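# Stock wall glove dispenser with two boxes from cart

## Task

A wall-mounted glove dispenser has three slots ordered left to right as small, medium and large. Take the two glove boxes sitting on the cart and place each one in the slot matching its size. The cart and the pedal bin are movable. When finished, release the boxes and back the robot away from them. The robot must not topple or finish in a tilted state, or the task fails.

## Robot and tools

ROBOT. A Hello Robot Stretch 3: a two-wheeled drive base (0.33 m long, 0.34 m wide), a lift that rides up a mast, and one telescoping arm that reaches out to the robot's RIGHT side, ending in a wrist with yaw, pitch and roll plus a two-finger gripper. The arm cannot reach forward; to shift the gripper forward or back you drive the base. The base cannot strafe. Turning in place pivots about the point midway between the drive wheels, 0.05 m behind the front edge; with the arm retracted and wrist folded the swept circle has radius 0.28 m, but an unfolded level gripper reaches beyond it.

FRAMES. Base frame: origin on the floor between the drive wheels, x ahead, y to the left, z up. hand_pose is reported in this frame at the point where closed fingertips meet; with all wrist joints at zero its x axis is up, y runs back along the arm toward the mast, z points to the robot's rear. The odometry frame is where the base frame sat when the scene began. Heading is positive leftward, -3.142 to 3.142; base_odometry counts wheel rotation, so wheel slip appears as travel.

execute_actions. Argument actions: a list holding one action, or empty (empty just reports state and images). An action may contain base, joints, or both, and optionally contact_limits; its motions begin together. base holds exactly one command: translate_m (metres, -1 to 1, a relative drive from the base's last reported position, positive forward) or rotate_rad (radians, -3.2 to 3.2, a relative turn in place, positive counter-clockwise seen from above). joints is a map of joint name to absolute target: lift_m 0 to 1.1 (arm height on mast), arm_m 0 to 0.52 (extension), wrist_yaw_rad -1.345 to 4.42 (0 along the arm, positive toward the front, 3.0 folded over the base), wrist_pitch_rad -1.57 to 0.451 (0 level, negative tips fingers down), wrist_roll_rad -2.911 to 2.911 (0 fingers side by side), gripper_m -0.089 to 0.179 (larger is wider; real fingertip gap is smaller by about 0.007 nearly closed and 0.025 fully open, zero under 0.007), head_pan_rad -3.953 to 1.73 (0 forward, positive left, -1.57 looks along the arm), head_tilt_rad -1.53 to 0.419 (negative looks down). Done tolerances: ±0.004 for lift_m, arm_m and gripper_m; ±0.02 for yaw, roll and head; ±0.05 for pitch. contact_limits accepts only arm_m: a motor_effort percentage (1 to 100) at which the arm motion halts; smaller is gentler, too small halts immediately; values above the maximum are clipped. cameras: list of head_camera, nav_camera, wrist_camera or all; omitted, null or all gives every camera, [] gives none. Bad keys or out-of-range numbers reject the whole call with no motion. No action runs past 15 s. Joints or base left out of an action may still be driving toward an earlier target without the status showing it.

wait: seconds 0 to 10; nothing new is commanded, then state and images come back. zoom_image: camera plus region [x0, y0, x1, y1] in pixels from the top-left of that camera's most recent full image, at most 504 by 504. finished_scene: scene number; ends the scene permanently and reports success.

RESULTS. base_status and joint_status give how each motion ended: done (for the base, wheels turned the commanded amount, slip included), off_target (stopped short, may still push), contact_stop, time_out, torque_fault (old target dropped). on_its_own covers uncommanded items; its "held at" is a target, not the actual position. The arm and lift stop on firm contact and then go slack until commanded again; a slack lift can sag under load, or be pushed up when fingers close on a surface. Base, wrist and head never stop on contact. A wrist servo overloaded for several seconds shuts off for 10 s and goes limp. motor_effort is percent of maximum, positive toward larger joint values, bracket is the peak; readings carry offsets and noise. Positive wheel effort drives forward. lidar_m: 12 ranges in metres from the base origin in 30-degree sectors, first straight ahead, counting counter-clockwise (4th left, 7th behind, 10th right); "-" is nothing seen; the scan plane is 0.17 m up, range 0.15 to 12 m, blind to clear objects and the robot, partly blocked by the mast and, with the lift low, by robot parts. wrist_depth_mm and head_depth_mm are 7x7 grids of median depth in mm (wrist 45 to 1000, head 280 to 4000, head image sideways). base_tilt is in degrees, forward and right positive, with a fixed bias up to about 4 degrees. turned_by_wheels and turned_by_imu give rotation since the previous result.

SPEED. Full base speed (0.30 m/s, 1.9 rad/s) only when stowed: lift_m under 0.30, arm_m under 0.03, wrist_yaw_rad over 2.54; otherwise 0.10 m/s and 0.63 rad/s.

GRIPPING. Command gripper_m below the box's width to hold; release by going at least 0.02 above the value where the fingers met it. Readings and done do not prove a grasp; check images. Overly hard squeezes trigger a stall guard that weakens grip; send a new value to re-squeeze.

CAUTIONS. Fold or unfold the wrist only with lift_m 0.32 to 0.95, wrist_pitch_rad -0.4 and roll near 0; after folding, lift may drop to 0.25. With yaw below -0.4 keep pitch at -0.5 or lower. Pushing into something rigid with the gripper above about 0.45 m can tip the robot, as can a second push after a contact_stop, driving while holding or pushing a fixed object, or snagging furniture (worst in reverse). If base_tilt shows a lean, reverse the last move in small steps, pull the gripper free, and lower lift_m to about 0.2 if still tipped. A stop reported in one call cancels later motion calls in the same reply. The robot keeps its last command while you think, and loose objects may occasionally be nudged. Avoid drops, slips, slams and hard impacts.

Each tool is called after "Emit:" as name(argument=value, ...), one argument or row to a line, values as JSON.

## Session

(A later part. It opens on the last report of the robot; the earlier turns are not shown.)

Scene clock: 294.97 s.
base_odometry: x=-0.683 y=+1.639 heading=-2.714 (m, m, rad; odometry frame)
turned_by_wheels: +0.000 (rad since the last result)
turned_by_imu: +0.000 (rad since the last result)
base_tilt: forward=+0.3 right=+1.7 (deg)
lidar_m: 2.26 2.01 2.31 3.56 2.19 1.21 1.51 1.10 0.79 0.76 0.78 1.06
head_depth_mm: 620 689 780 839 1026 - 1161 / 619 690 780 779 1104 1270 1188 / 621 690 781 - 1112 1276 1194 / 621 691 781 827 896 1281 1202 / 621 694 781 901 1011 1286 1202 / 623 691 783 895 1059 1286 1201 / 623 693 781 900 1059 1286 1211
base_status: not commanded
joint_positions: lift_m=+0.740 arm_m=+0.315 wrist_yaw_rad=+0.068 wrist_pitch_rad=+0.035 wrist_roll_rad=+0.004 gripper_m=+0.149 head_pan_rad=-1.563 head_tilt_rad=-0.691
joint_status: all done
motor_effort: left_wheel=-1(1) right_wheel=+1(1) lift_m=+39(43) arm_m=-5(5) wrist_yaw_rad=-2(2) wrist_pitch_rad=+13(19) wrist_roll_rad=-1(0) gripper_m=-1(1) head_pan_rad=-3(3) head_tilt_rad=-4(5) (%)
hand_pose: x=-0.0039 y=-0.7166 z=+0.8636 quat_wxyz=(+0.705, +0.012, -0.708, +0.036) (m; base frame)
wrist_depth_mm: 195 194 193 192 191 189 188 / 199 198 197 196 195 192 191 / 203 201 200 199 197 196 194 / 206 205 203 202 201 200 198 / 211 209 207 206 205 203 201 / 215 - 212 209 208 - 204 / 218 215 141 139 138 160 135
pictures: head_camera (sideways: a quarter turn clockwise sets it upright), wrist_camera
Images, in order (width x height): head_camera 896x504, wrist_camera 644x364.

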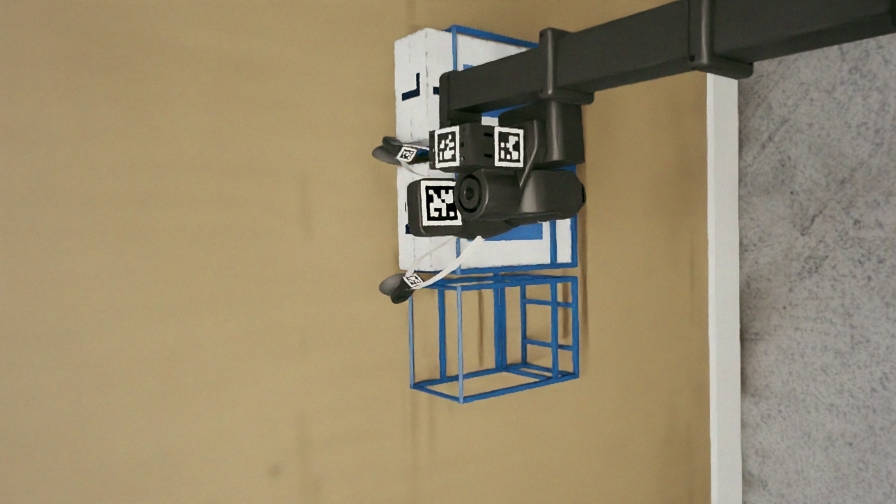

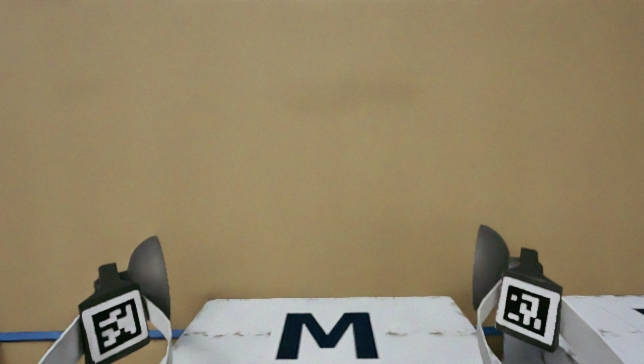

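Emit:
execute_actions(
  actions=[
    {"joints":{"lift_m":0.78,"arm_m":0}},
  ],
  cameras=["head_camera","wrist_camera"],
)

Emit:
execute_actions(
  actions=[
    {"base":{"rotate_rad":-0.8},"joints":{"head_pan_rad":-0.8}},
  ],
  cameras=["head_camera"],
)

Scene clock: 302.93 s.
base_odometry: x=-0.683 y=+1.639 heading=-2.714 (m, m, rad; odometry frame)
turned_by_wheels: +0.000 (rad since the last result)
turned_by_imu: +0.001 (rad since the last result)
base_tilt: forward=+0.3 right=+1.6 (deg)
lidar_m: 2.26 2.01 2.31 3.56 2.19 1.21 1.51 1.10 0.79 0.76 0.79 1.06
head_depth_mm: 619 689 779 841 1050 1267 1237 / 619 691 778 789 1049 1270 1237 / 621 692 782 807 895 1186 - / 621 692 780 808 898 1242 1185 / 621 692 784 900 1019 1285 1198 / 624 694 782 895 1058 1284 1205 / 623 694 783 901 1061 1285 1207
base_status: not commanded
joint_positions: lift_m=+0.780 arm_m=+0.001 wrist_yaw_rad=+0.067 wrist_pitch_rad=+0.036 wrist_roll_rad=+0.004 gripper_m=+0.149 head_pan_rad=-1.563 head_tilt_rad=-0.691
joint_status: all done
motor_effort: left_wheel=-2(1) right_wheel=+1(1) lift_m=+39(43) arm_m=-6(6) wrist_yaw_rad=-1(2) wrist_pitch_rad=+13(13) wrist_roll_rad=-1(0) gripper_m=+0(1) head_pan_rad=-4(4) head_tilt_rad=-4(4) (%)
hand_pose: x=-0.0043 y=-0.4023 z=+0.9038 quat_wxyz=(+0.705, +0.011, -0.708, +0.036) (m; base frame)
wrist_depth_mm: 497 493 492 492 488 482 476 / 502 503 497 496 492 492 487 / 520 510 508 507 503 497 498 / 522 518 520 517 510 511 505 / 537 531 527 454 457 516 514 / 545 - 537 428 428 - 520 / 560 556 543 440 433 434 532
pictures: head_camera (sideways: a quarter turn clockwise sets it upright), wrist_camera
Images, in order (width x height): head_camera 896x504, wrist_camera 644x364.

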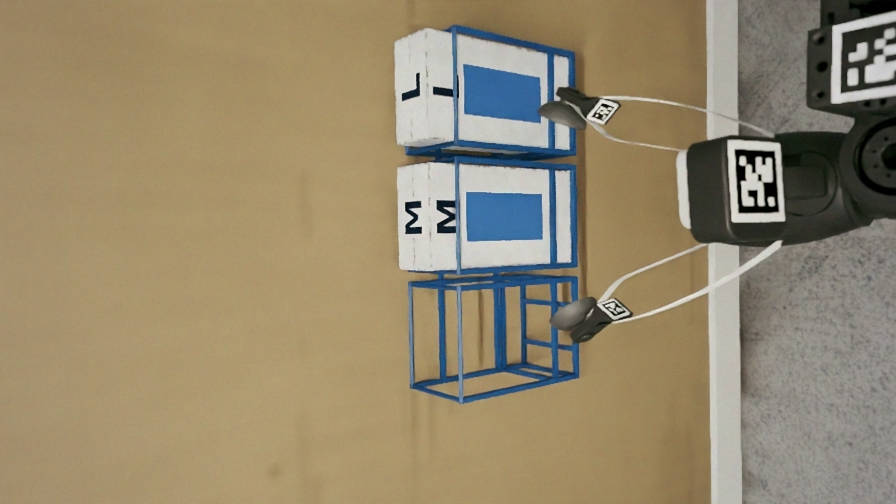

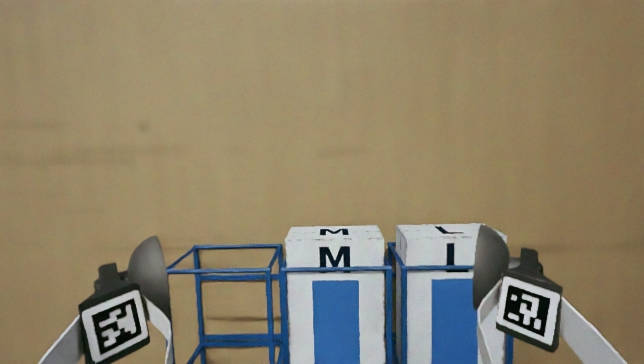

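Scene clock: 305.20 s.
base_odometry: x=-0.683 y=+1.639 heading=+2.769 (m, m, rad; odometry frame)
turned_by_wheels: -0.800 (rad since the last result)
turned_by_imu: -0.795 (rad since the last result)
base_tilt: forward=+0.3 right=+1.7 (deg)
lidar_m: 0.86 1.44 2.26 2.01 3.16 3.22 1.29 1.21 1.52 0.90 0.76 0.76
head_depth_mm: 624 697 787 889 1071 1280 1186 / 623 695 784 791 1062 1283 1186 / 620 691 780 806 1053 1281 1190 / 618 688 776 784 894 1268 1196 / 616 686 772 852 1038 1260 1202 / 613 682 770 865 1033 1247 1204 / 612 681 767 879 1026 1236 1204
base_status: done
joint_positions: lift_m=+0.780 arm_m=+0.001 wrist_yaw_rad=+0.067 wrist_pitch_rad=+0.036 wrist_roll_rad=+0.004 gripper_m=+0.149 head_pan_rad=-0.807 head_tilt_rad=-0.691
joint_status: all done
motor_effort: left_wheel=+2(8) right_wheel=-3(5) lift_m=+39(39) arm_m=-6(6) wrist_yaw_rad=-1(1) wrist_pitch_rad=+13(13) wrist_roll_rad=-1(0) gripper_m=+0(0) head_pan_rad=+3(40) head_tilt_rad=-5(5) (%)
hand_pose: x=-0.0043 y=-0.4023 z=+0.9038 quat_wxyz=(+0.705, +0.011, -0.708, +0.036) (m; base frame)
wrist_depth_mm: 461 530 639 806 - - - / 462 536 649 821 - - - / 468 537 652 821 - - - / 469 548 661 833 - - - / 475 544 671 835 - - - / 397 - 674 860 - - - / 393 592 685 870 - - -
pictures: head_camera (sideways: a quarter turn clockwise sets it upright)
Images, in order (width x height): head_camera 896x504.

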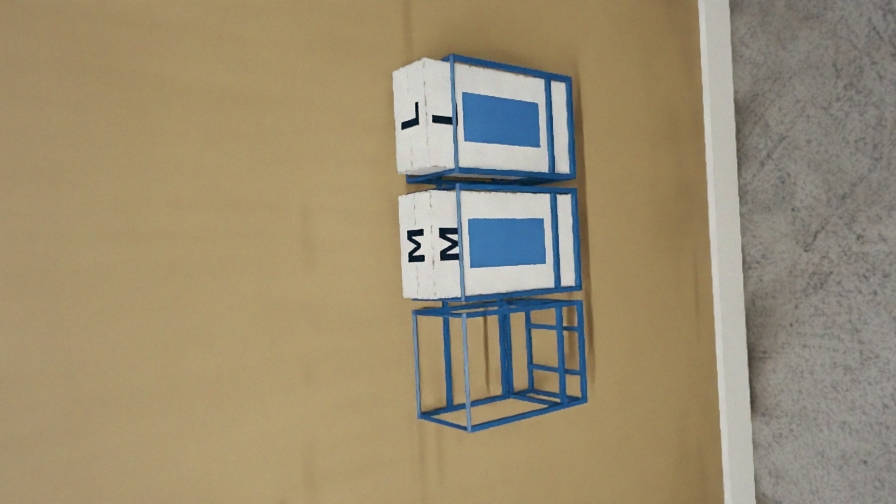

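Emit:
finished_scene(
  scene=1,
)

The scene is finished: the task was done.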